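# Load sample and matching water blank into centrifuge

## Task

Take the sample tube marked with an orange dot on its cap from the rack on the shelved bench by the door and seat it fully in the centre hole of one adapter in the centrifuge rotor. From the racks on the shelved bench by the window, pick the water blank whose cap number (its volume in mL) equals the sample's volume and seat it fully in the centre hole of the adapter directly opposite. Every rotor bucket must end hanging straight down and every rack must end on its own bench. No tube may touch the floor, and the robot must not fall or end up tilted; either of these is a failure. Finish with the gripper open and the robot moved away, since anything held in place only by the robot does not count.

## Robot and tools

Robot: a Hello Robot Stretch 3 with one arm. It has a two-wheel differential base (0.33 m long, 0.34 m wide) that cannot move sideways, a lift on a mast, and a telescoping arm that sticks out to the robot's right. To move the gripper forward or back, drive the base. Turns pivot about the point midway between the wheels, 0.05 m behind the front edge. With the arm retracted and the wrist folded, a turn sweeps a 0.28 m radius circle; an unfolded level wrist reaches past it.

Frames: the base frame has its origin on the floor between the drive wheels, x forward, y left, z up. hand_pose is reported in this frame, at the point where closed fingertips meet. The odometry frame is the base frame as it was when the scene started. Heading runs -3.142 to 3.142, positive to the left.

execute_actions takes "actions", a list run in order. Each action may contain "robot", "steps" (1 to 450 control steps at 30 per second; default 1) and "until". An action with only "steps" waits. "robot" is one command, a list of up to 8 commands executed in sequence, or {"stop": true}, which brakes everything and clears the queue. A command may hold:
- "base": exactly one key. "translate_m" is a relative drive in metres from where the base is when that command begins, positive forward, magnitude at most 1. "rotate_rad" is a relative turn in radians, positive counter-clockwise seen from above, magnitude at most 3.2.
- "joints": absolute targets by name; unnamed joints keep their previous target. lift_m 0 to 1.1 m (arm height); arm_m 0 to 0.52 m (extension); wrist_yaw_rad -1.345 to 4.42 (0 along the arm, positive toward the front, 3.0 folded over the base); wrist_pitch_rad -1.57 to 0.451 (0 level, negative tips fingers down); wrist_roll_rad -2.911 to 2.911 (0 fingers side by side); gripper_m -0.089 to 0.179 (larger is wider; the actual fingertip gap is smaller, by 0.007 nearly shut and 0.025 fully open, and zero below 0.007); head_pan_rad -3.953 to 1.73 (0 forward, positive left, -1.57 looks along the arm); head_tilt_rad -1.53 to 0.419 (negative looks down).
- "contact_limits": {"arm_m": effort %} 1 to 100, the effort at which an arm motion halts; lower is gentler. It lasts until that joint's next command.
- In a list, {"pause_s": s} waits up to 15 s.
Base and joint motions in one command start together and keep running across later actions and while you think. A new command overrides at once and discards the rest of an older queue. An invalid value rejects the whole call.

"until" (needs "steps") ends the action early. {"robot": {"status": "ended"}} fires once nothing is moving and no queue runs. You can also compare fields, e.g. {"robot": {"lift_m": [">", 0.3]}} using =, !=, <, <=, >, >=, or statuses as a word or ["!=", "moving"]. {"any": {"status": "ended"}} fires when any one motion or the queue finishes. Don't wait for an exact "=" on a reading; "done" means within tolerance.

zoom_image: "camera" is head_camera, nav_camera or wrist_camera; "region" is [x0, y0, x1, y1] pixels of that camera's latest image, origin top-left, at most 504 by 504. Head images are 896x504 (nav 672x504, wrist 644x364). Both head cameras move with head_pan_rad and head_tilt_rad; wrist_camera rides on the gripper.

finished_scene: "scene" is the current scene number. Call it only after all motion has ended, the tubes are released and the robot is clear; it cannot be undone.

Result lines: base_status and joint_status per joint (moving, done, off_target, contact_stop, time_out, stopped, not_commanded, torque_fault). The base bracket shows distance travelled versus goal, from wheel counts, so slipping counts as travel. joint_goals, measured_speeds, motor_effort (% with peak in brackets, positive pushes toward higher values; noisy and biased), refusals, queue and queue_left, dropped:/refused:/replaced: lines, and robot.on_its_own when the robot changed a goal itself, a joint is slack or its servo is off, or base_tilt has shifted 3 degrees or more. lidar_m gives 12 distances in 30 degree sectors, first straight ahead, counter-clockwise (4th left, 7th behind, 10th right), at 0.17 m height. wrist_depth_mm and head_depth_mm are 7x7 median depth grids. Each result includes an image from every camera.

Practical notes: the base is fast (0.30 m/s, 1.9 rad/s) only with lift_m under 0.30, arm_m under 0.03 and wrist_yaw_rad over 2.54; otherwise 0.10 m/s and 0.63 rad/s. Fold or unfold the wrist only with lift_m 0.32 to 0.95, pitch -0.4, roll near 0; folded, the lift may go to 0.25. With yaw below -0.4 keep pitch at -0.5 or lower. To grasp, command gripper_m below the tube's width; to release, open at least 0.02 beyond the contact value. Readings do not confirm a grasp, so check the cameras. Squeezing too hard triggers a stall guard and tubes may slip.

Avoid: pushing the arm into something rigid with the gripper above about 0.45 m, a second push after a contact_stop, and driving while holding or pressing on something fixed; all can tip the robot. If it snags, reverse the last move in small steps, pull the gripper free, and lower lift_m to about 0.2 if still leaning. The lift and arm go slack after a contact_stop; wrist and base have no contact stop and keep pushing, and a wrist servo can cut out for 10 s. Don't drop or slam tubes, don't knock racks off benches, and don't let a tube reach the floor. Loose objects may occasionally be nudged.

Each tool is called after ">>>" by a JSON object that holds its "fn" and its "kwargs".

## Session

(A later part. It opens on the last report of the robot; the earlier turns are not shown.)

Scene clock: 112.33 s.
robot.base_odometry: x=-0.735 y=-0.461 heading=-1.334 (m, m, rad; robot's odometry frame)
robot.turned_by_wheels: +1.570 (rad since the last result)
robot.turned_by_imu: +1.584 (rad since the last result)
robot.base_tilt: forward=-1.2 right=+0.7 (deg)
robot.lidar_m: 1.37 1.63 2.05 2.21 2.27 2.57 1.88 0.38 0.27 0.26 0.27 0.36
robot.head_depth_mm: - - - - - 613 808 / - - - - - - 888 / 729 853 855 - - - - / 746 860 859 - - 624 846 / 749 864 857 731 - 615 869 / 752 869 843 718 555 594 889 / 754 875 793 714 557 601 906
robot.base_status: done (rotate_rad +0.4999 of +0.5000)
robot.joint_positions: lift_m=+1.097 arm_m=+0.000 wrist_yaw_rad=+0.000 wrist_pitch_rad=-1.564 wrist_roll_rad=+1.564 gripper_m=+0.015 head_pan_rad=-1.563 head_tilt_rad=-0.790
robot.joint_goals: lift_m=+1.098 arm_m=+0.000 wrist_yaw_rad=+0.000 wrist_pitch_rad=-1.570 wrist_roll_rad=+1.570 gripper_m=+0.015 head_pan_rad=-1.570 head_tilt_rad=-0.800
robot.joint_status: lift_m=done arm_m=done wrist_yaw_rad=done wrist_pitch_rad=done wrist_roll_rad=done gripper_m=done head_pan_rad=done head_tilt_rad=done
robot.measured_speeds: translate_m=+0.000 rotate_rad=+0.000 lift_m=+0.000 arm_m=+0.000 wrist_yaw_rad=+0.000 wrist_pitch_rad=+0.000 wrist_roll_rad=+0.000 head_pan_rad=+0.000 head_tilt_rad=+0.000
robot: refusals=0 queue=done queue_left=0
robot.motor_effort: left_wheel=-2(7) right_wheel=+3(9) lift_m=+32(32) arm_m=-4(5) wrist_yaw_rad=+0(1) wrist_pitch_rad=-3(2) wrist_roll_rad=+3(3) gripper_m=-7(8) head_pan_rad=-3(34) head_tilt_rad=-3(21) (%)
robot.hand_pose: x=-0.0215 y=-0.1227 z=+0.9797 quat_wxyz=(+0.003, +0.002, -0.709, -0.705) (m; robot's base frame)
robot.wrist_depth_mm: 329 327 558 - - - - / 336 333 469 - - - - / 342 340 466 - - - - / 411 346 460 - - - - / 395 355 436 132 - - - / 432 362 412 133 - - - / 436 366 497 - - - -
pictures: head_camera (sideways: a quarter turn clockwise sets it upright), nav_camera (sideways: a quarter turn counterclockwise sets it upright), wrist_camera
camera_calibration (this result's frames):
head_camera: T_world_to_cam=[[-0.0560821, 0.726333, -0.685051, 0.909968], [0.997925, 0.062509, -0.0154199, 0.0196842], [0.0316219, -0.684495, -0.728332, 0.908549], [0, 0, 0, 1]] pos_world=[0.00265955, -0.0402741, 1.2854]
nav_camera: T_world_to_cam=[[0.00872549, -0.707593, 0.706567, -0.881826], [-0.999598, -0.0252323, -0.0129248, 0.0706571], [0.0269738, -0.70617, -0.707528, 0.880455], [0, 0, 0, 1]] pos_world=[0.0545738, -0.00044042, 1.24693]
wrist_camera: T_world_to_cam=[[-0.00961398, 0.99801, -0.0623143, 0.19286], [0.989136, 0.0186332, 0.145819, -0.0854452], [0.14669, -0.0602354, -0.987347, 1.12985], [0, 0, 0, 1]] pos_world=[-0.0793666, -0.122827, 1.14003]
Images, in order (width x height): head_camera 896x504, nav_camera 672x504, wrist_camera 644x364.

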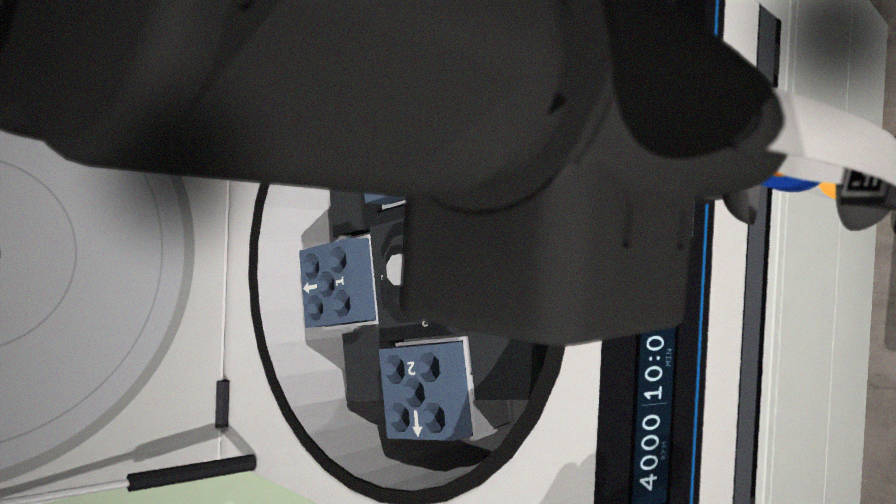

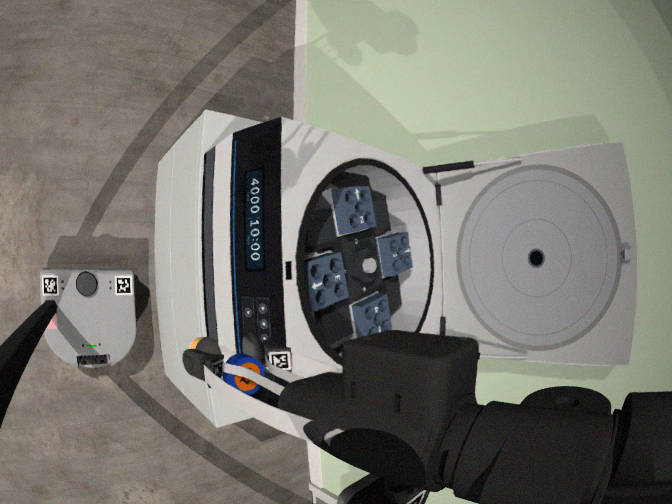

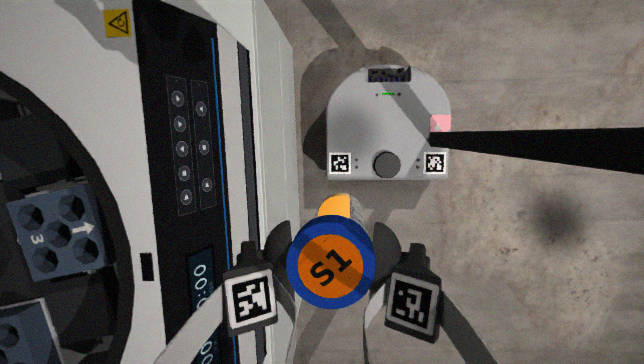

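>>> {"fn": "execute_actions", "kwargs": {"actions": [{"robot":[{"base":{"translate_m":0.203}},{"joints":{"arm_m":0.457}}],"steps":450,"until":{"robot":{"status":"ended"}}}]}}

Scene clock: 123.70 s.
robot.base_odometry: x=-0.688 y=-0.658 heading=-1.334 (m, m, rad; robot's odometry frame)
robot.turned_by_wheels: +0.000 (rad since the last result)
robot.turned_by_imu: +0.002 (rad since the last result)
robot.base_tilt: forward=-1.1 right=+0.7 (deg)
robot.lidar_m: 1.16 1.45 1.92 2.22 2.27 2.73 2.08 0.37 0.27 0.26 0.26 1.34
robot.head_depth_mm: 743 840 854 723 552 570 787 / 740 846 850 720 551 572 804 / 757 817 840 710 555 575 819 / 740 858 820 712 554 579 832 / 824 967 1075 655 553 583 847 / 859 987 1160 1293 848 731 867 / 867 992 1165 1412 1492 1274 1135
robot.base_status: done (translate_m +0.2030 of +0.2030)
robot.joint_positions: lift_m=+1.097 arm_m=+0.457 wrist_yaw_rad=+0.000 wrist_pitch_rad=-1.564 wrist_roll_rad=+1.565 gripper_m=+0.015 head_pan_rad=-1.563 head_tilt_rad=-0.790
robot.joint_goals: lift_m=+1.098 arm_m=+0.457 wrist_yaw_rad=+0.000 wrist_pitch_rad=-1.570 wrist_roll_rad=+1.570 gripper_m=+0.015 head_pan_rad=-1.570 head_tilt_rad=-0.800
robot.joint_status: lift_m=done arm_m=done wrist_yaw_rad=done wrist_pitch_rad=done wrist_roll_rad=done gripper_m=done head_pan_rad=done head_tilt_rad=done
robot.measured_speeds: translate_m=+0.000 rotate_rad=+0.000 lift_m=+0.000 arm_m=+0.000 wrist_yaw_rad=+0.000 wrist_pitch_rad=+0.000 wrist_roll_rad=+0.000 head_pan_rad=+0.000 head_tilt_rad=+0.000
robot: refusals=0 queue=done queue_left=0
robot.motor_effort: left_wheel=-2(3) right_wheel=+3(8) lift_m=+32(32) arm_m=+4(4) wrist_yaw_rad=+0(0) wrist_pitch_rad=-2(2) wrist_roll_rad=+2(3) gripper_m=-8(8) head_pan_rad=-3(3) head_tilt_rad=-3(3) (%)
robot.hand_pose: x=-0.0215 y=-0.5790 z=+0.9797 quat_wxyz=(+0.002, +0.002, -0.709, -0.705) (m; robot's base frame)
robot.wrist_depth_mm: 324 358 376 370 364 358 308 / 328 364 360 363 371 373 308 / 332 351 374 387 379 381 312 / 328 346 420 391 385 380 317 / 327 350 384 131 401 335 325 / 325 358 353 133 - 336 331 / 323 361 - - - - -
pictures: head_camera (sideways: a quarter turn clockwise sets it upright), nav_camera (sideways: a quarter turn counterclockwise sets it upright), wrist_camera
camera_calibration (this result's frames):
head_camera: T_world_to_cam=[[-0.0559498, 0.726473, -0.684913, 0.909788], [0.997937, 0.0623287, -0.0154095, 0.0196707], [0.0314951, -0.684362, -0.728462, 0.908719], [0, 0, 0, 1]] pos_world=[0.00265214, -0.0402703, 1.2854]
nav_camera: T_world_to_cam=[[0.0085966, -0.707728, 0.706432, -0.88165], [-0.999603, -0.0250464, -0.0129281, 0.0706614], [0.0268431, -0.706041, -0.707663, 0.88063], [0, 0, 0, 1]] pos_world=[0.0545737, -0.000438889, 1.24693]
wrist_camera: T_world_to_cam=[[-0.00829295, 0.998022, -0.0623152, 0.648272], [0.989159, 0.0173244, 0.145825, -0.0777129], [0.146616, -0.0604303, -0.987346, 1.10225], [0, 0, 0, 1]] pos_world=[-0.0793612, -0.579034, 1.14003]
Images, in order (width x height): head_camera 896x504, nav_camera 672x504, wrist_camera 644x364.

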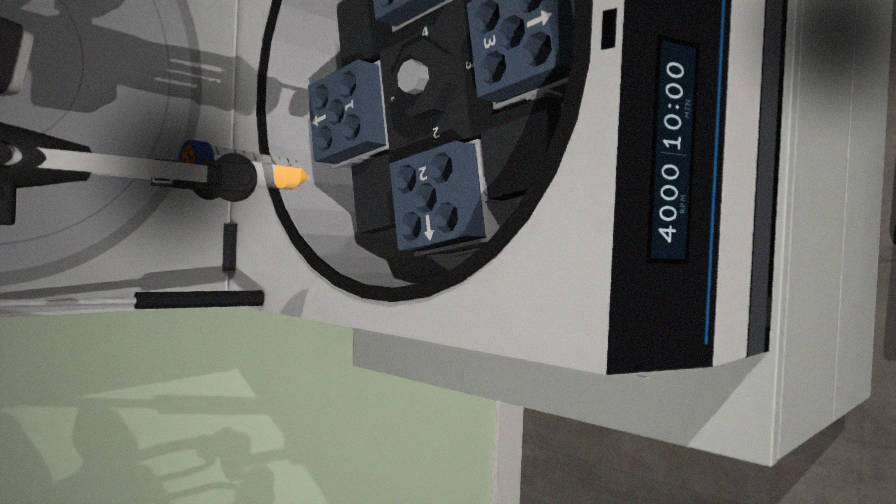

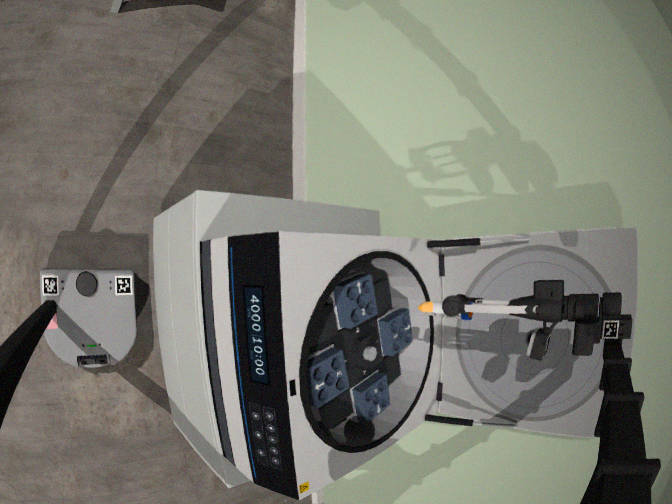

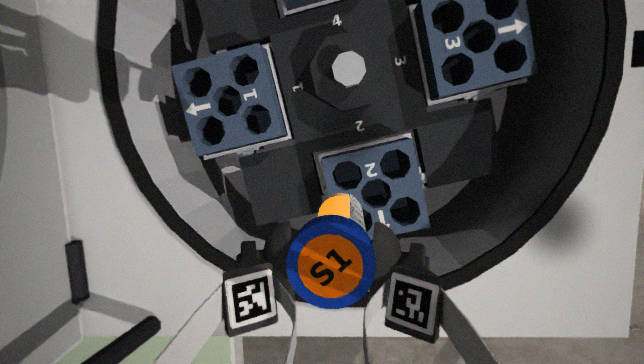

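>>> {"fn": "execute_actions", "kwargs": {"actions": [{"robot":[{"base":{"translate_m":0.006},"joints":{"arm_m":0.421}},{"joints":{"lift_m":0.98}}],"steps":450,"until":{"robot":{"status":"ended"}}}]}}

>>> {"fn": "zoom_image", "kwargs": {"camera": "wrist_camera", "region": [240,110,440,270]}}

Scene clock: 131.67 s.
robot.base_odometry: x=-0.686 y=-0.664 heading=-1.334 (m, m, rad; robot's odometry frame)
robot.turned_by_wheels: +0.000 (rad since the last result)
robot.turned_by_imu: +0.001 (rad since the last result)
robot.base_tilt: forward=-1.2 right=+0.8 (deg)
robot.lidar_m: 1.15 1.44 1.92 2.21 2.28 2.74 2.08 0.37 0.27 0.26 0.26 1.33
robot.head_depth_mm: 743 838 856 723 551 568 786 / - 882 841 724 551 571 801 / 725 - 840 709 556 574 816 / 741 859 819 710 554 578 832 / 841 967 1093 662 553 581 850 / 863 988 1156 1324 870 743 864 / 864 995 1170 1417 1490 1303 1135
robot.base_status: done (translate_m +0.0060 of +0.0060)
robot.joint_positions: lift_m=+0.981 arm_m=+0.421 wrist_yaw_rad=+0.000 wrist_pitch_rad=-1.564 wrist_roll_rad=+1.565 gripper_m=+0.015 head_pan_rad=-1.563 head_tilt_rad=-0.790
robot.joint_goals: lift_m=+0.980 arm_m=+0.421 wrist_yaw_rad=+0.000 wrist_pitch_rad=-1.570 wrist_roll_rad=+1.570 gripper_m=+0.015 head_pan_rad=-1.570 head_tilt_rad=-0.800
robot.joint_status: lift_m=done arm_m=done wrist_yaw_rad=done wrist_pitch_rad=done wrist_roll_rad=done gripper_m=done head_pan_rad=done head_tilt_rad=done
robot.measured_speeds: translate_m=+0.000 rotate_rad=+0.000 lift_m=+0.000 arm_m=+0.000 wrist_yaw_rad=+0.000 wrist_pitch_rad=+0.000 wrist_roll_rad=+0.000 head_pan_rad=+0.000 head_tilt_rad=+0.000
robot: refusals=0 queue=done queue_left=0
robot.motor_effort: left_wheel=-2(3) right_wheel=+3(10) lift_m=+11(32) arm_m=-5(4) wrist_yaw_rad=+0(0) wrist_pitch_rad=-3(3) wrist_roll_rad=+2(2) gripper_m=-7(8) head_pan_rad=-3(3) head_tilt_rad=-3(4) (%)
robot.hand_pose: x=-0.0215 y=-0.5437 z=+0.8629 quat_wxyz=(+0.002, +0.002, -0.709, -0.705) (m; robot's base frame)
robot.wrist_depth_mm: 278 245 264 240 258 232 237 / 275 252 269 249 265 263 257 / 276 266 273 270 268 266 245 / 273 326 284 254 272 278 227 / 247 303 288 131 344 280 210 / 235 261 309 133 - 233 214 / 242 238 240 255 226 221 218
pictures: head_camera (sideways: a quarter turn clockwise sets it upright), nav_camera (sideways: a quarter turn counterclockwise sets it upright), wrist_camera
camera_calibration (this result's frames):
head_camera: T_world_to_cam=[[-0.0559497, 0.726474, -0.684913, 0.909788], [0.997937, 0.0623286, -0.0154095, 0.0196706], [0.0314951, -0.684362, -0.728462, 0.908719], [0, 0, 0, 1]] pos_world=[0.00265213, -0.0402703, 1.2854]
nav_camera: T_world_to_cam=[[0.00859652, -0.707728, 0.706432, -0.88165], [-0.999603, -0.0250462, -0.0129281, 0.0706614], [0.026843, -0.70604, -0.707663, 0.88063], [0, 0, 0, 1]] pos_world=[0.0545737, -0.000438891, 1.24693]
wrist_camera: T_world_to_cam=[[-0.00829292, 0.998022, -0.0623152, 0.605733], [0.989159, 0.0173244, 0.145825, -0.0612819], [0.146616, -0.0604303, -0.987346, 0.988989], [0, 0, 0, 1]] pos_world=[-0.0793612, -0.543709, 1.02316]
Images, in order (width x height): head_camera 896x504, nav_camera 672x504, wrist_camera 644x364.

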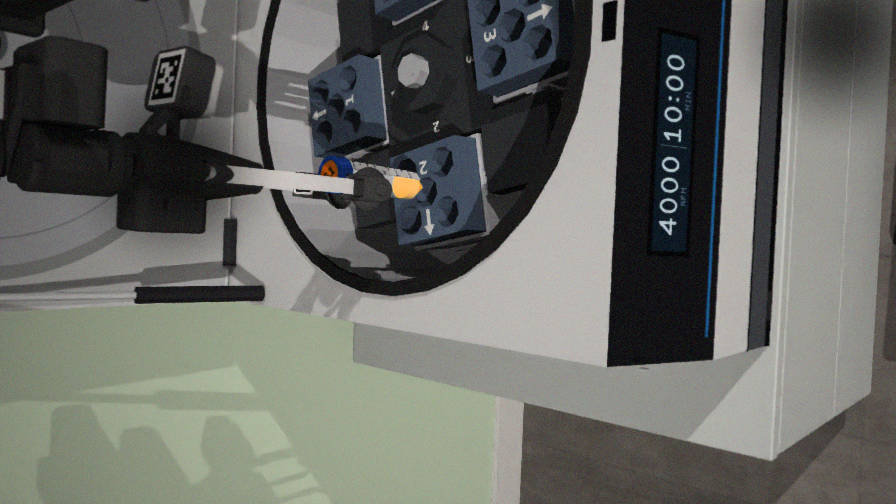

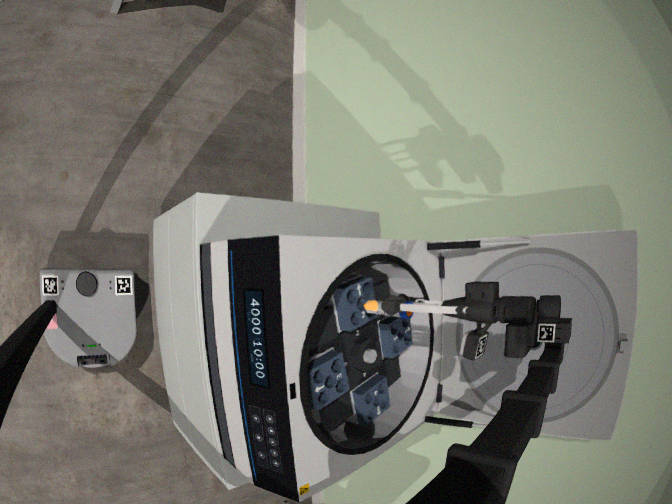

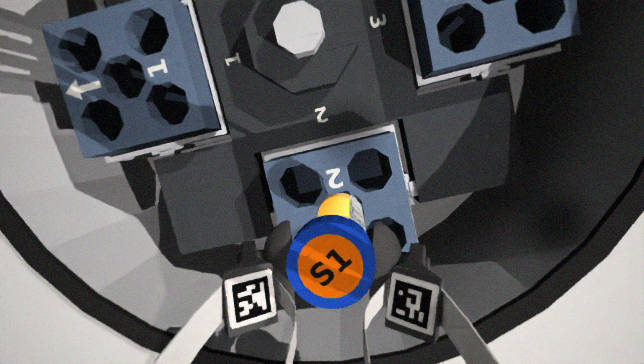

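Region (240, 110, 440, 270) of wrist_camera's 644x364 image, scaled by 2.520; it fills the top 403 rows of this view, and the rest is white.

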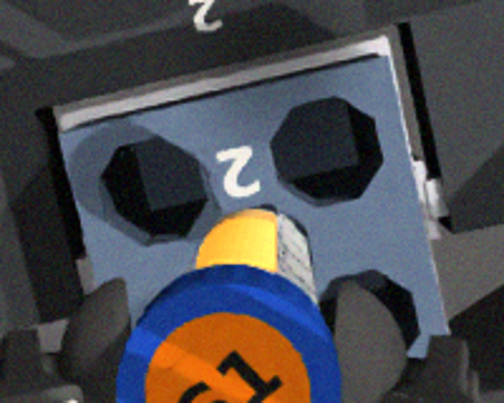

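>>> {"fn": "execute_actions", "kwargs": {"actions": [{"robot":[{"joints":{"arm_m":0.418}},{"joints":{"lift_m":0.91}}],"steps":450,"until":{"robot":{"status":"ended"}}}]}}

Scene clock: 135.97 s.
robot.base_odometry: x=-0.686 y=-0.664 heading=-1.334 (m, m, rad; robot's odometry frame)
robot.turned_by_wheels: +0.000 (rad since the last result)
robot.turned_by_imu: +0.001 (rad since the last result)
robot.base_tilt: forward=-1.3 right=+0.8 (deg)
robot.lidar_m: 1.15 1.45 1.92 2.22 2.28 2.73 2.08 0.37 0.27 0.26 0.26 1.33
robot.head_depth_mm: 693 869 851 722 551 569 786 / - 871 819 721 551 572 800 / 711 - 834 700 554 576 816 / 741 851 813 710 553 578 832 / 847 967 1096 661 552 583 852 / 859 989 1157 1324 869 745 868 / 865 993 1165 1418 1490 1303 1134
robot.base_status: done (translate_m +0.0060 of +0.0060)
robot.joint_positions: lift_m=+0.911 arm_m=+0.418 wrist_yaw_rad=+0.000 wrist_pitch_rad=-1.564 wrist_roll_rad=+1.565 gripper_m=+0.015 head_pan_rad=-1.563 head_tilt_rad=-0.790
robot.joint_goals: lift_m=+0.910 arm_m=+0.418 wrist_yaw_rad=+0.000 wrist_pitch_rad=-1.570 wrist_roll_rad=+1.570 gripper_m=+0.015 head_pan_rad=-1.570 head_tilt_rad=-0.800
robot.joint_status: lift_m=done arm_m=done wrist_yaw_rad=done wrist_pitch_rad=done wrist_roll_rad=done gripper_m=done head_pan_rad=done head_tilt_rad=done
robot.measured_speeds: translate_m=+0.000 rotate_rad=+0.000 lift_m=+0.000 arm_m=+0.000 wrist_yaw_rad=+0.000 wrist_pitch_rad=+0.000 wrist_roll_rad=+0.000 head_pan_rad=+0.000 head_tilt_rad=+0.000
robot: refusals=0 queue=done queue_left=0
robot.motor_effort: left_wheel=-2(2) right_wheel=+3(3) lift_m=+11(10) arm_m=-4(4) wrist_yaw_rad=+0(0) wrist_pitch_rad=-2(2) wrist_roll_rad=+2(2) gripper_m=-8(8) head_pan_rad=-3(3) head_tilt_rad=-2(3) (%)
robot.hand_pose: x=-0.0215 y=-0.5406 z=+0.7929 quat_wxyz=(+0.002, +0.002, -0.709, -0.705) (m; robot's base frame)
robot.wrist_depth_mm: 178 195 179 178 193 170 191 / 186 198 202 198 197 194 241 / 185 205 206 203 199 197 222 / 264 214 211 183 203 201 208 / 250 219 216 132 182 266 201 / 219 241 271 132 - 229 178 / 193 220 239 234 222 189 159
pictures: head_camera (sideways: a quarter turn clockwise sets it upright), nav_camera (sideways: a quarter turn counterclockwise sets it upright), wrist_camera
camera_calibration (this result's frames):
head_camera: T_world_to_cam=[[-0.0559496, 0.726473, -0.684913, 0.909788], [0.997937, 0.0623285, -0.0154095, 0.0196707], [0.031495, -0.684362, -0.728462, 0.908719], [0, 0, 0, 1]] pos_world=[0.00265213, -0.0402703, 1.2854]
nav_camera: T_world_to_cam=[[0.00859644, -0.707728, 0.706432, -0.88165], [-0.999603, -0.0250461, -0.0129281, 0.0706614], [0.026843, -0.706041, -0.707663, 0.88063], [0, 0, 0, 1]] pos_world=[0.0545737, -0.0004389, 1.24693]
wrist_camera: T_world_to_cam=[[-0.00829393, 0.998022, -0.062315, 0.598376], [0.989159, 0.0173254, 0.145825, -0.0511278], [0.146616, -0.06043, -0.987346, 0.920071], [0, 0, 0, 1]] pos_world=[-0.0793612, -0.540707, 0.953172]
Images, in order (width x height): head_camera 896x504, nav_camera 672x504, wrist_camera 644x364.

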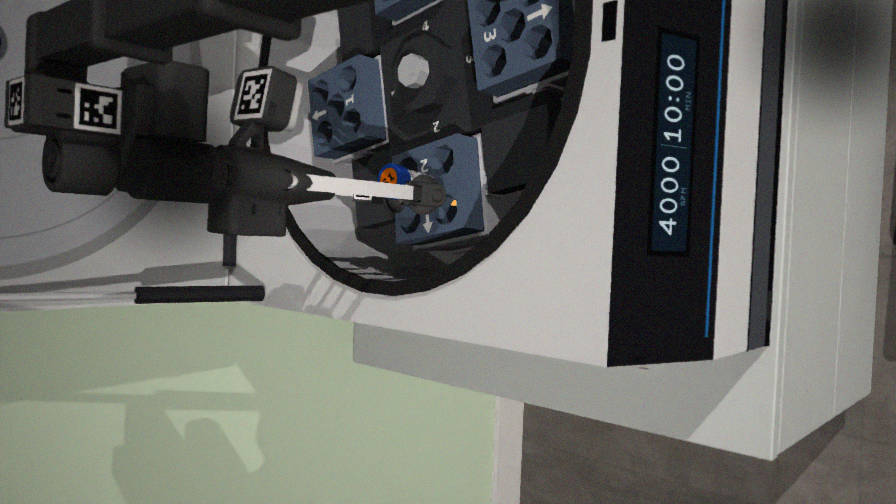

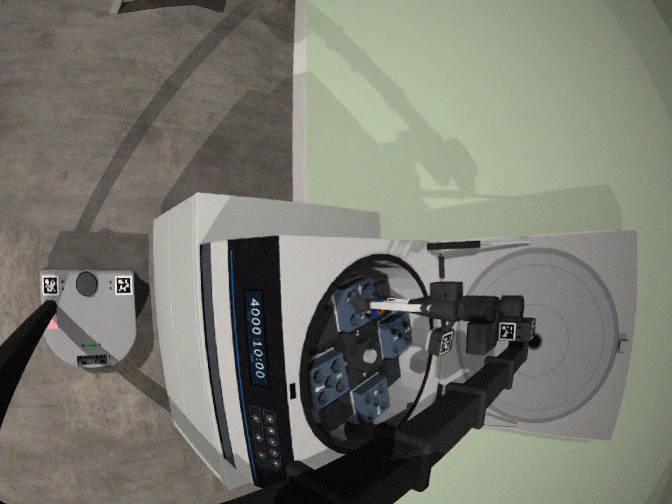

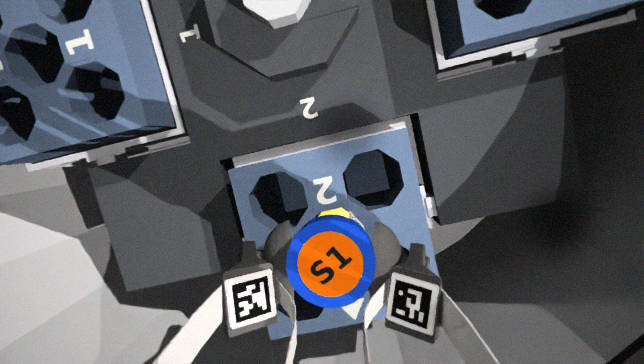

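>>> {"fn": "execute_actions", "kwargs": {"actions": [{"robot":[{"joints":{"gripper_m":0.065}},{"pause_s":0.5},{"joints":{"lift_m":0.98}},{"joints":{"gripper_m":0.0}},{"joints":{"lift_m":0.87}}],"steps":400,"until":{"robot":{"status":"ended"}}},{"robot":[{"joints":{"lift_m":1.0}}],"steps":300,"until":{"robot":{"status":"ended"}}}]}}

>>> {"fn": "execute_actions", "kwargs": {"actions": [{"robot":[{"joints":{"lift_m":1.09,"arm_m":0,"head_pan_rad":0.3,"head_tilt_rad":-0.45,"gripper_m":0.07}}],"steps":300,"until":{"robot":{"status":"ended"}}}]}}

Scene clock: 146.13 s.
robot.base_odometry: x=-0.686 y=-0.664 heading=-1.334 (m, m, rad; robot's odometry frame)
robot.turned_by_wheels: +0.000 (rad since the last result)
robot.turned_by_imu: +0.021 (rad since the last result)
robot.base_tilt: forward=-1.2 right=+0.6 (deg)
robot.lidar_m: 1.15 1.44 1.91 2.21 2.30 2.74 2.09 0.37 0.27 0.26 0.27 1.36
robot.head_depth_mm: 742 854 845 718 552 567 779 / 759 862 847 721 554 571 801 / - 873 846 710 552 579 823 / 731 848 802 672 553 579 842 / 863 994 1113 695 551 610 871 / 868 996 1164 1375 886 741 962 / 872 1001 1184 1425 1480 1303 1156
robot.base_status: done (translate_m +0.0060 of +0.0060)
robot.joint_positions: lift_m=+0.999 arm_m=+0.418 wrist_yaw_rad=+0.000 wrist_pitch_rad=-1.567 wrist_roll_rad=+1.565 gripper_m=+0.000 head_pan_rad=-1.564 head_tilt_rad=-0.793
robot.joint_goals: lift_m=+1.000 arm_m=+0.418 wrist_yaw_rad=+0.000 wrist_pitch_rad=-1.570 wrist_roll_rad=+1.570 gripper_m=+0.000 head_pan_rad=-1.570 head_tilt_rad=-0.800
robot.joint_status: lift_m=done arm_m=done wrist_yaw_rad=done wrist_pitch_rad=done wrist_roll_rad=done gripper_m=done head_pan_rad=done head_tilt_rad=done
robot.measured_speeds: translate_m=+0.000 rotate_rad=-0.003 lift_m=+0.000 arm_m=+0.000 wrist_yaw_rad=+0.000 wrist_pitch_rad=+0.000 wrist_roll_rad=+0.000 head_pan_rad=+0.000 head_tilt_rad=+0.000
robot: refusals=0 queue=done queue_left=0
robot.motor_effort: left_wheel=-3(16) right_wheel=+2(36) lift_m=+31(35) arm_m=-1(4) wrist_yaw_rad=+0(2) wrist_pitch_rad=-2(5) wrist_roll_rad=+2(2) gripper_m=-2(80) head_pan_rad=-3(3) head_tilt_rad=-2(4) (%)
robot.hand_pose: x=-0.0215 y=-0.5397 z=+0.8818 quat_wxyz=(+0.002, +0.002, -0.708, -0.706) (m; robot's base frame)
robot.wrist_depth_mm: 282 264 282 259 276 251 260 / 293 283 288 283 282 270 252 / 290 345 297 289 287 316 237 / 265 307 302 269 291 289 224 / 251 293 364 276 369 258 229 / 256 255 292 - 262 237 235 / 261 257 255 252 247 244 238
pictures: head_camera (sideways: a quarter turn clockwise sets it upright), nav_camera (sideways: a quarter turn counterclockwise sets it upright), wrist_camera
replaced: robot.lift_m: its motion had ended contact_stop
camera_calibration (this result's frames):
head_camera: T_world_to_cam=[[-0.0550972, 0.728614, -0.682705, 0.906906], [0.99801, 0.0611858, -0.0152434, 0.0194539], [0.0306653, -0.682187, -0.730535, 0.91142], [0, 0, 0, 1]] pos_world=[0.00260382, -0.040216, 1.28527]
nav_camera: T_world_to_cam=[[0.00776679, -0.709877, 0.704282, -0.878844], [-0.999632, -0.0238157, -0.012981, 0.0707304], [0.0259878, -0.703922, -0.709801, 0.883417], [0, 0, 0, 1]] pos_world=[0.054572, -0.000329958, 1.24692]
wrist_camera: T_world_to_cam=[[-0.00775884, 0.998181, -0.059794, 0.600885], [0.989168, 0.0164268, 0.145869, -0.0646456], [0.146586, -0.0580145, -0.987495, 1.00937], [0, 0, 0, 1]] pos_world=[-0.0793519, -0.540172, 1.04211]
Images, in order (width x height): head_camera 896x504, nav_camera 672x504, wrist_camera 644x364.

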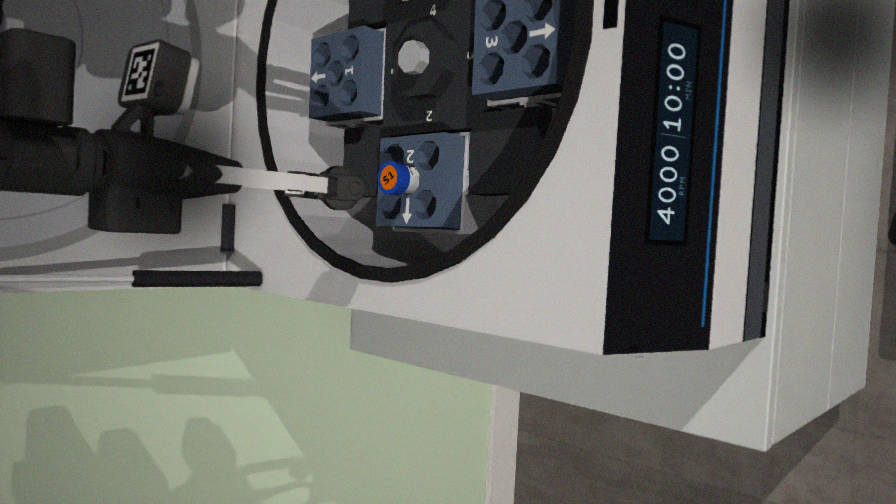

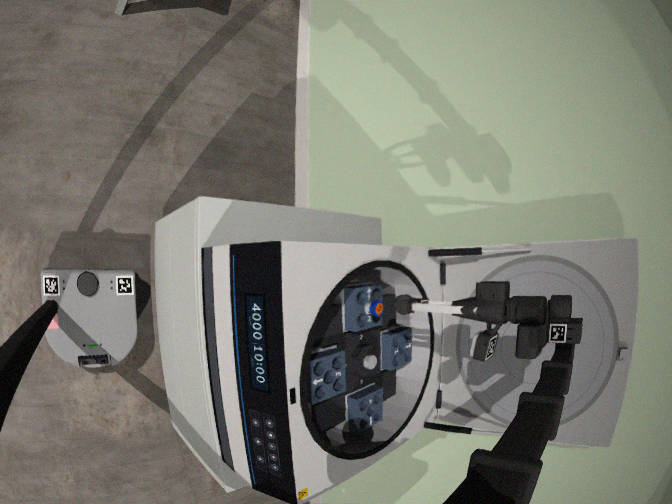

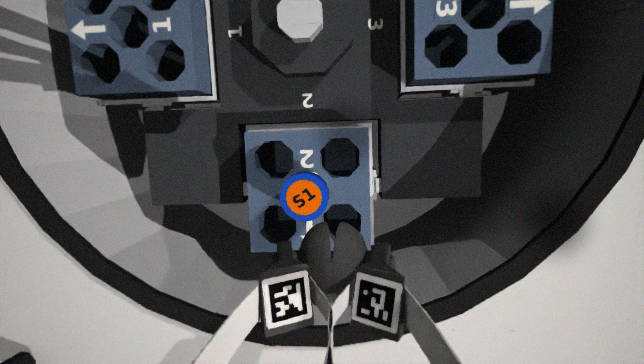

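Scene clock: 150.27 s.
robot.base_odometry: x=-0.686 y=-0.664 heading=-1.334 (m, m, rad; robot's odometry frame)
robot.turned_by_wheels: +0.000 (rad since the last result)
robot.turned_by_imu: +0.001 (rad since the last result)
robot.base_tilt: forward=-1.2 right=+0.7 (deg)
robot.lidar_m: 1.15 1.44 1.91 2.21 2.29 2.73 2.09 0.37 0.27 0.26 0.27 1.36
robot.head_depth_mm: 1588 1727 1830 2013 2052 1658 1368 / 1651 1798 1735 1272 1933 1591 1354 / 1681 1830 1706 1329 2059 1615 1355 / 1736 1899 1704 1700 1968 1636 1341 / 1804 1965 1686 1619 2038 1613 1345 / 1866 2031 1652 2360 1952 1604 1342 / 1898 2143 1533 2449 2012 1606 1340
robot.base_status: done (translate_m +0.0060 of +0.0060)
robot.joint_positions: lift_m=+1.089 arm_m=+0.000 wrist_yaw_rad=+0.000 wrist_pitch_rad=-1.566 wrist_roll_rad=+1.565 gripper_m=+0.070 head_pan_rad=+0.293 head_tilt_rad=-0.458
robot.joint_goals: lift_m=+1.090 arm_m=+0.000 wrist_yaw_rad=+0.000 wrist_pitch_rad=-1.570 wrist_roll_rad=+1.570 gripper_m=+0.070 head_pan_rad=+0.300 head_tilt_rad=-0.450
robot.joint_status: lift_m=done arm_m=done wrist_yaw_rad=done wrist_pitch_rad=done wrist_roll_rad=done gripper_m=done head_pan_rad=done head_tilt_rad=done
robot.measured_speeds: translate_m=+0.000 rotate_rad=+0.000 lift_m=+0.000 arm_m=+0.000 wrist_yaw_rad=+0.000 wrist_pitch_rad=+0.000 wrist_roll_rad=+0.000 head_pan_rad=+0.000 head_tilt_rad=+0.000
robot: refusals=0 queue=done queue_left=0
robot.motor_effort: left_wheel=+0(3) right_wheel=+0(1) lift_m=+32(30) arm_m=-4(6) wrist_yaw_rad=+0(0) wrist_pitch_rad=-2(2) wrist_roll_rad=+2(2) gripper_m=+0(79) head_pan_rad=+1(36) head_tilt_rad=+3(17) (%)
robot.hand_pose: x=-0.0215 y=-0.1221 z=+0.9718 quat_wxyz=(+0.002, +0.002, -0.708, -0.706) (m; robot's base frame)
robot.wrist_depth_mm: 358 318 456 - - - - / 368 323 450 - - - - / 398 332 449 - - - - / 403 337 447 - - - - / 348 342 426 - - - - / 358 351 - - - - - / 989 - - - - - -
pictures: head_camera (sideways: a quarter turn clockwise sets it upright), nav_camera (sideways: a quarter turn counterclockwise sets it upright), wrist_camera
camera_calibration (this result's frames):
head_camera: T_world_to_cam=[[-0.42937, -0.182141, -0.884571, 1.17234], [-0.332961, 0.942383, -0.0324262, 0.0499534], [0.839511, 0.280605, -0.465277, 0.561412], [0, 0, 0, 1]] pos_world=[0.0486888, 0.00892127, 1.29985]
nav_camera: T_world_to_cam=[[0.418988, 0.129702, 0.898681, -1.13479], [0.308459, -0.951215, -0.00652749, 0.0543536], [0.853992, 0.279941, -0.438555, 0.525486], [0, 0, 0, 1]] pos_world=[0.00993607, 0.0517811, 1.25062]
wrist_camera: T_world_to_cam=[[-0.00822058, 0.998173, -0.0598608, 0.189404], [0.98916, 0.0168941, 0.145868, -0.0845647], [0.146613, -0.0580128, -0.987491, 1.12246], [0, 0, 0, 1]] pos_world=[-0.0793624, -0.122512, 1.1321]
Images, in order (width x height): head_camera 896x504, nav_camera 672x504, wrist_camera 644x364.

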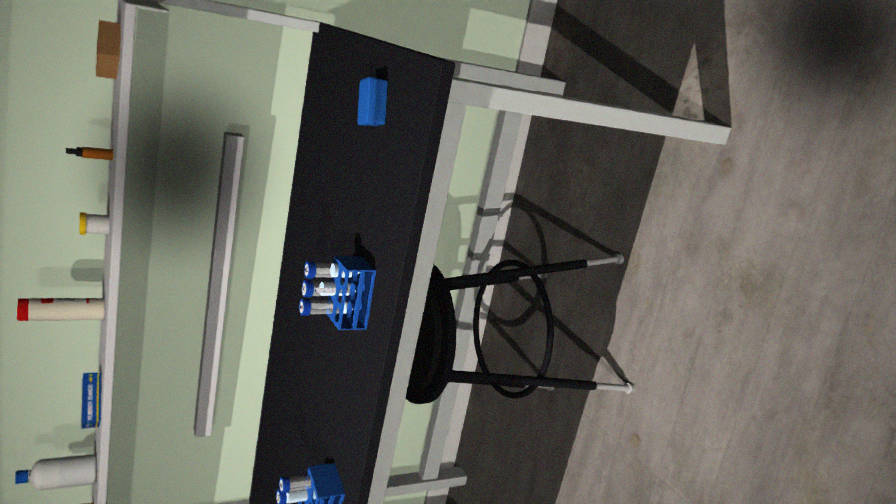

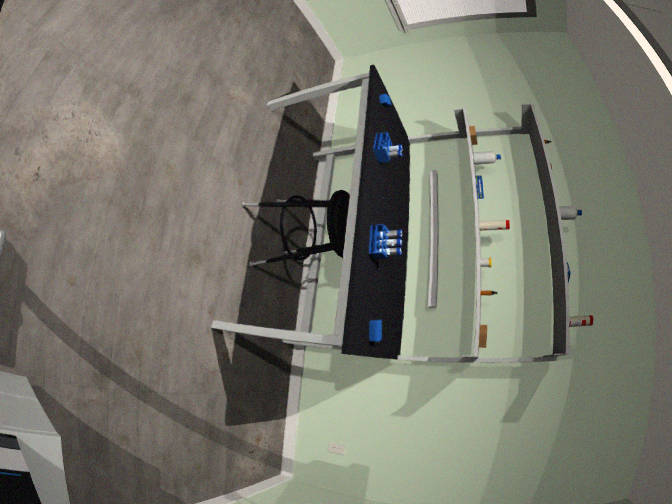

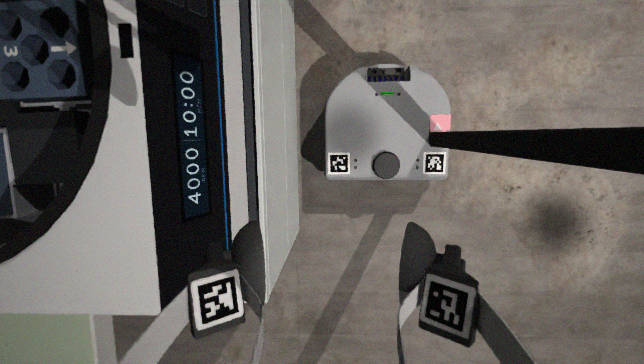

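>>> {"fn": "zoom_image", "kwargs": {"camera": "head_camera", "region": [270,240,400,350]}}

>>> {"fn": "zoom_image", "kwargs": {"camera": "head_camera", "region": [250,440,370,504]}}

Region (270, 240, 400, 350) of head_camera's 896x504 image, scaled by 3.877, with more detail than that image has; it fills the top 426 rows of this view, and the rest is white.

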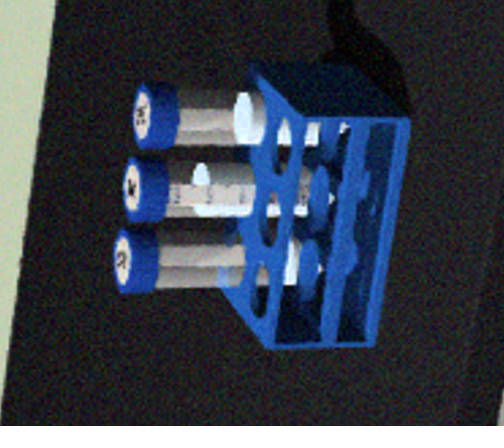

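Region (250, 440, 370, 504) of head_camera's 896x504 image, scaled by 4.200, with more detail than that image has; it fills the top 269 rows of this view, and the rest is white.

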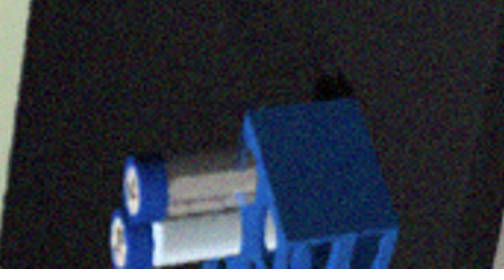

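>>> {"fn": "execute_actions", "kwargs": {"actions": [{"robot":[{"base":{"translate_m":0.5}},{"base":{"rotate_rad":1.08}},{"base":{"translate_m":0.85}},{"base":{"rotate_rad":0.47},"joints":{"head_pan_rad":-1.3,"head_tilt_rad":-0.65,"arm_m":0.25}}],"steps":450,"until":{"robot":{"status":"ended"}}},{"steps":450,"until":{"robot":{"status":"ended"}}}]}}

Scene clock: 182.60 s.
robot.base_odometry: x=+0.254 y=-1.363 heading=+0.216 (m, m, rad; robot's odometry frame)
robot.turned_by_wheels: +1.550 (rad since the last result)
robot.turned_by_imu: +1.564 (rad since the last result)
robot.base_tilt: forward=-1.1 right=+0.7 (deg)
robot.lidar_m: 2.06 1.71 2.02 2.99 1.46 1.23 1.71 0.69 0.53 0.32 0.60 0.79
robot.head_depth_mm: 844 909 1014 875 679 581 501 / 870 929 1043 840 687 580 500 / 894 961 1066 840 684 578 500 / 921 992 1081 840 684 577 509 / 946 1019 1080 838 681 574 528 / 980 1103 1074 833 573 557 1149 / 1009 1141 1070 830 605 565 1183
robot.base_status: done (rotate_rad +0.4699 of +0.4700)
robot.joint_positions: lift_m=+1.089 arm_m=+0.250 wrist_yaw_rad=+0.000 wrist_pitch_rad=-1.566 wrist_roll_rad=+1.565 gripper_m=+0.070 head_pan_rad=-1.293 head_tilt_rad=-0.642
robot.joint_goals: lift_m=+1.090 arm_m=+0.250 wrist_yaw_rad=+0.000 wrist_pitch_rad=-1.570 wrist_roll_rad=+1.570 gripper_m=+0.070 head_pan_rad=-1.300 head_tilt_rad=-0.650
robot.joint_status: lift_m=done arm_m=done wrist_yaw_rad=done wrist_pitch_rad=done wrist_roll_rad=done gripper_m=done head_pan_rad=done head_tilt_rad=done
robot.measured_speeds: translate_m=+0.000 rotate_rad=+0.000 lift_m=+0.000 arm_m=+0.000 wrist_yaw_rad=+0.000 wrist_pitch_rad=+0.000 wrist_roll_rad=+0.000 head_pan_rad=+0.000 head_tilt_rad=+0.000
robot: refusals=0 queue=done queue_left=0
robot.motor_effort: left_wheel=-2(7) right_wheel=+3(8) lift_m=+32(32) arm_m=+3(4) wrist_yaw_rad=+0(0) wrist_pitch_rad=-1(2) wrist_roll_rad=+2(2) gripper_m=+0(0) head_pan_rad=-2(37) head_tilt_rad=-3(13) (%)
robot.hand_pose: x=-0.0215 y=-0.3713 z=+0.9718 quat_wxyz=(+0.002, +0.002, -0.708, -0.706) (m; robot's base frame)
robot.wrist_depth_mm: 361 357 354 294 341 - - / 369 365 361 356 349 - - / 377 376 367 363 356 356 - / 387 382 375 371 364 - - / 396 389 381 379 371 - - / 404 399 - 386 380 - - / 415 405 399 392 389 - -
pictures: head_camera (sideways: a quarter turn clockwise sets it upright), nav_camera (sideways: a quarter turn counterclockwise sets it upright), wrist_camera
camera_calibration (this result's frames):
head_camera: T_world_to_cam=[[-0.217888, 0.580353, -0.784675, 1.0408], [0.945906, 0.323602, -0.0233193, 0.0302894], [0.240389, -0.74731, -0.619468, 0.765677], [0, 0, 0, 1]] pos_world=[0.0140658, -0.0416334, 1.29171]
nav_camera: T_world_to_cam=[[0.166436, -0.572071, 0.80314, -1.00866], [-0.956202, -0.29253, -0.0102113, 0.0668619], [0.240784, -0.766264, -0.595703, 0.733692], [0, 0, 0, 1]] pos_world=[0.0551502, 0.00473486, 1.24784]
wrist_camera: T_world_to_cam=[[-0.00814516, 0.998174, -0.0598607, 0.438228], [0.989161, 0.0168193, 0.145868, -0.0803829], [0.146608, -0.0580237, -0.987491, 1.108], [0, 0, 0, 1]] pos_world=[-0.0793608, -0.371785, 1.1321]
Images, in order (width x height): head_camera 896x504, nav_camera 672x504, wrist_camera 644x364.

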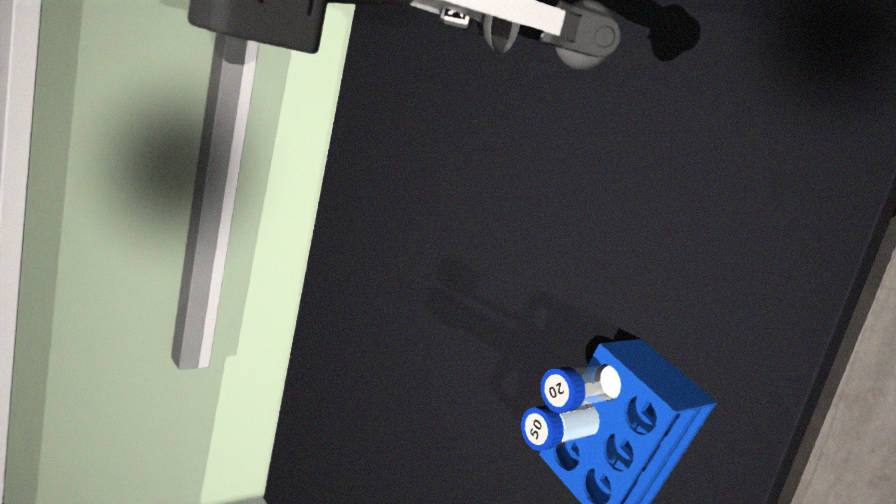

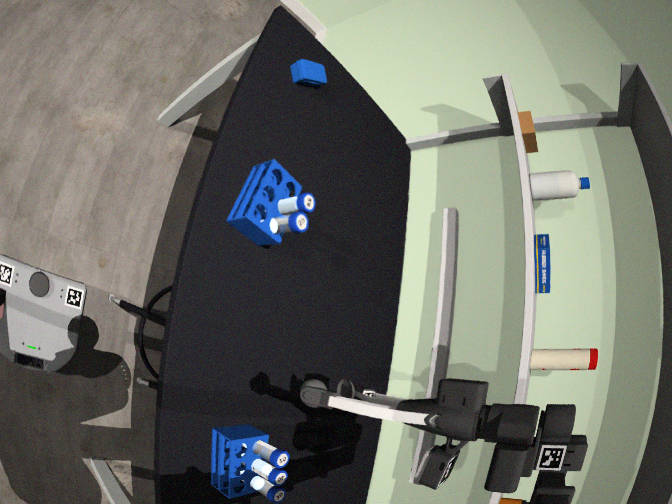

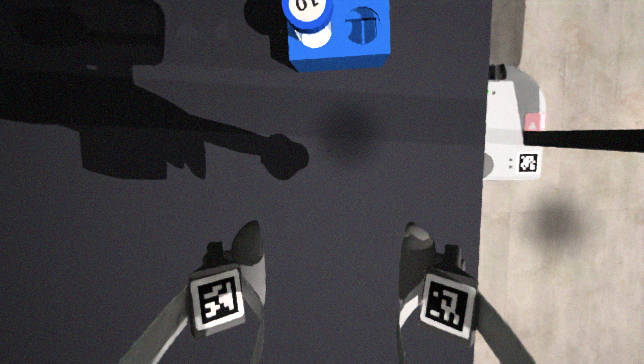

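>>> {"fn": "zoom_image", "kwargs": {"camera": "wrist_camera", "region": [260,0,420,90]}}

Region (260, 0, 420, 90) of wrist_camera's 644x364 image, scaled by 3.150; it fills the top 284 rows of this view, and the rest is white.

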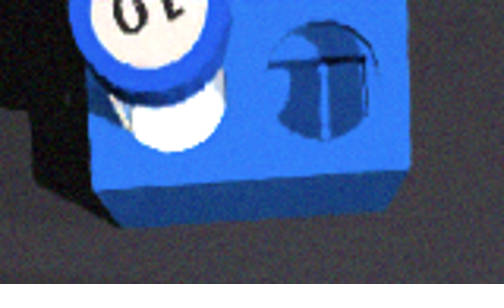

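>>> {"fn": "execute_actions", "kwargs": {"actions": [{"robot":[{"base":{"translate_m":-0.153},"joints":{"arm_m":0.278}},{"joints":{"lift_m":1.02}}],"steps":450,"until":{"robot":{"status":"ended"}}}]}}

Scene clock: 192.30 s.
robot.base_odometry: x=+0.105 y=-1.396 heading=+0.216 (m, m, rad; robot's odometry frame)
robot.turned_by_wheels: +0.000 (rad since the last result)
robot.turned_by_imu: +0.001 (rad since the last result)
robot.base_tilt: forward=-1.2 right=+0.8 (deg)
robot.lidar_m: 0.98 1.84 2.24 2.98 1.24 1.10 1.56 0.55 0.94 0.47 0.36 0.94
robot.head_depth_mm: 848 911 1017 845 687 525 501 / 873 930 1050 844 688 552 500 / 896 965 1071 840 685 579 501 / 924 993 1087 836 683 576 509 / 955 1022 1078 837 680 578 528 / 979 1067 1073 833 680 574 1153 / 1016 1155 1070 829 677 575 1188
robot.base_status: done (translate_m -0.1530 of -0.1530)
robot.joint_positions: lift_m=+1.021 arm_m=+0.278 wrist_yaw_rad=+0.000 wrist_pitch_rad=-1.566 wrist_roll_rad=+1.565 gripper_m=+0.070 head_pan_rad=-1.293 head_tilt_rad=-0.642
robot.joint_goals: lift_m=+1.020 arm_m=+0.278 wrist_yaw_rad=+0.000 wrist_pitch_rad=-1.570 wrist_roll_rad=+1.570 gripper_m=+0.070 head_pan_rad=-1.300 head_tilt_rad=-0.650
robot.joint_status: lift_m=done arm_m=done wrist_yaw_rad=done wrist_pitch_rad=done wrist_roll_rad=done gripper_m=done head_pan_rad=done head_tilt_rad=done
robot.measured_speeds: translate_m=+0.000 rotate_rad=+0.000 lift_m=+0.000 arm_m=+0.000 wrist_yaw_rad=+0.000 wrist_pitch_rad=+0.000 wrist_roll_rad=+0.000 head_pan_rad=+0.000 head_tilt_rad=+0.000
robot: refusals=0 queue=done queue_left=0
robot.motor_effort: left_wheel=-2(6) right_wheel=+3(5) lift_m=+11(33) arm_m=+4(4) wrist_yaw_rad=+0(0) wrist_pitch_rad=-2(1) wrist_roll_rad=+2(2) gripper_m=+0(0) head_pan_rad=-3(4) head_tilt_rad=-3(3) (%)
robot.hand_pose: x=-0.0215 y=-0.3993 z=+0.9029 quat_wxyz=(+0.002, +0.002, -0.708, -0.706) (m; robot's base frame)
robot.wrist_depth_mm: 297 291 288 284 278 276 944 / 302 297 293 286 282 282 951 / 307 304 298 237 283 287 - / 313 309 305 180 288 293 - / 322 317 312 245 277 299 - / 329 323 - 313 309 305 - / 337 330 329 321 316 314 -
pictures: head_camera (sideways: a quarter turn clockwise sets it upright), nav_camera (sideways: a quarter turn counterclockwise sets it upright), wrist_camera
camera_calibration (this result's frames):
head_camera: T_world_to_cam=[[-0.217888, 0.580353, -0.784675, 1.0408], [0.945906, 0.323602, -0.0233193, 0.0302894], [0.240389, -0.74731, -0.619468, 0.765677], [0, 0, 0, 1]] pos_world=[0.0140658, -0.0416334, 1.29171]
nav_camera: T_world_to_cam=[[0.166436, -0.572071, 0.80314, -1.00866], [-0.956202, -0.29253, -0.0102113, 0.066862], [0.240784, -0.766264, -0.595703, 0.733692], [0, 0, 0, 1]] pos_world=[0.0551502, 0.00473486, 1.24784]
wrist_camera: T_world_to_cam=[[-0.00814517, 0.998174, -0.0598607, 0.462058], [0.989161, 0.0168194, 0.145868, -0.0698652], [0.146608, -0.0580237, -0.987491, 1.03836], [0, 0, 0, 1]] pos_world=[-0.0793608, -0.39979, 1.06322]
Images, in order (width x height): head_camera 896x504, nav_camera 672x504, wrist_camera 644x364.

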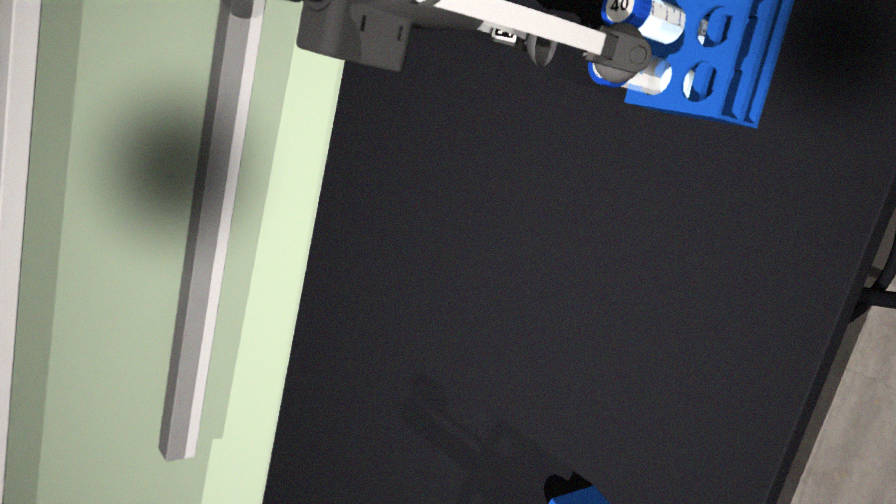

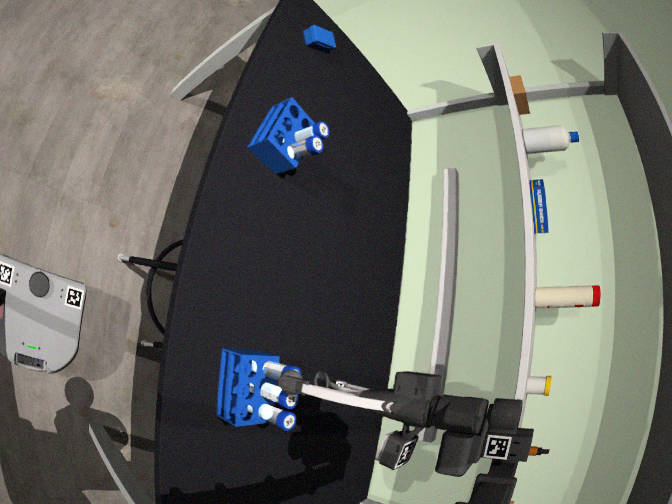

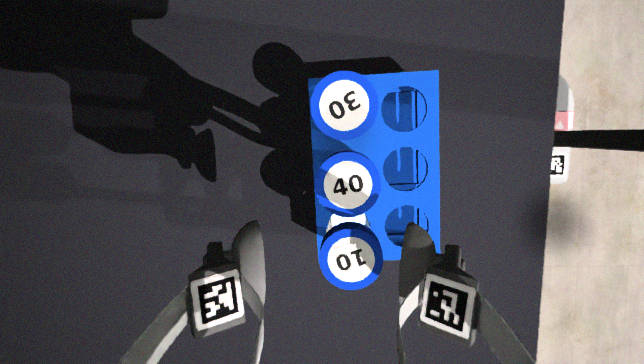

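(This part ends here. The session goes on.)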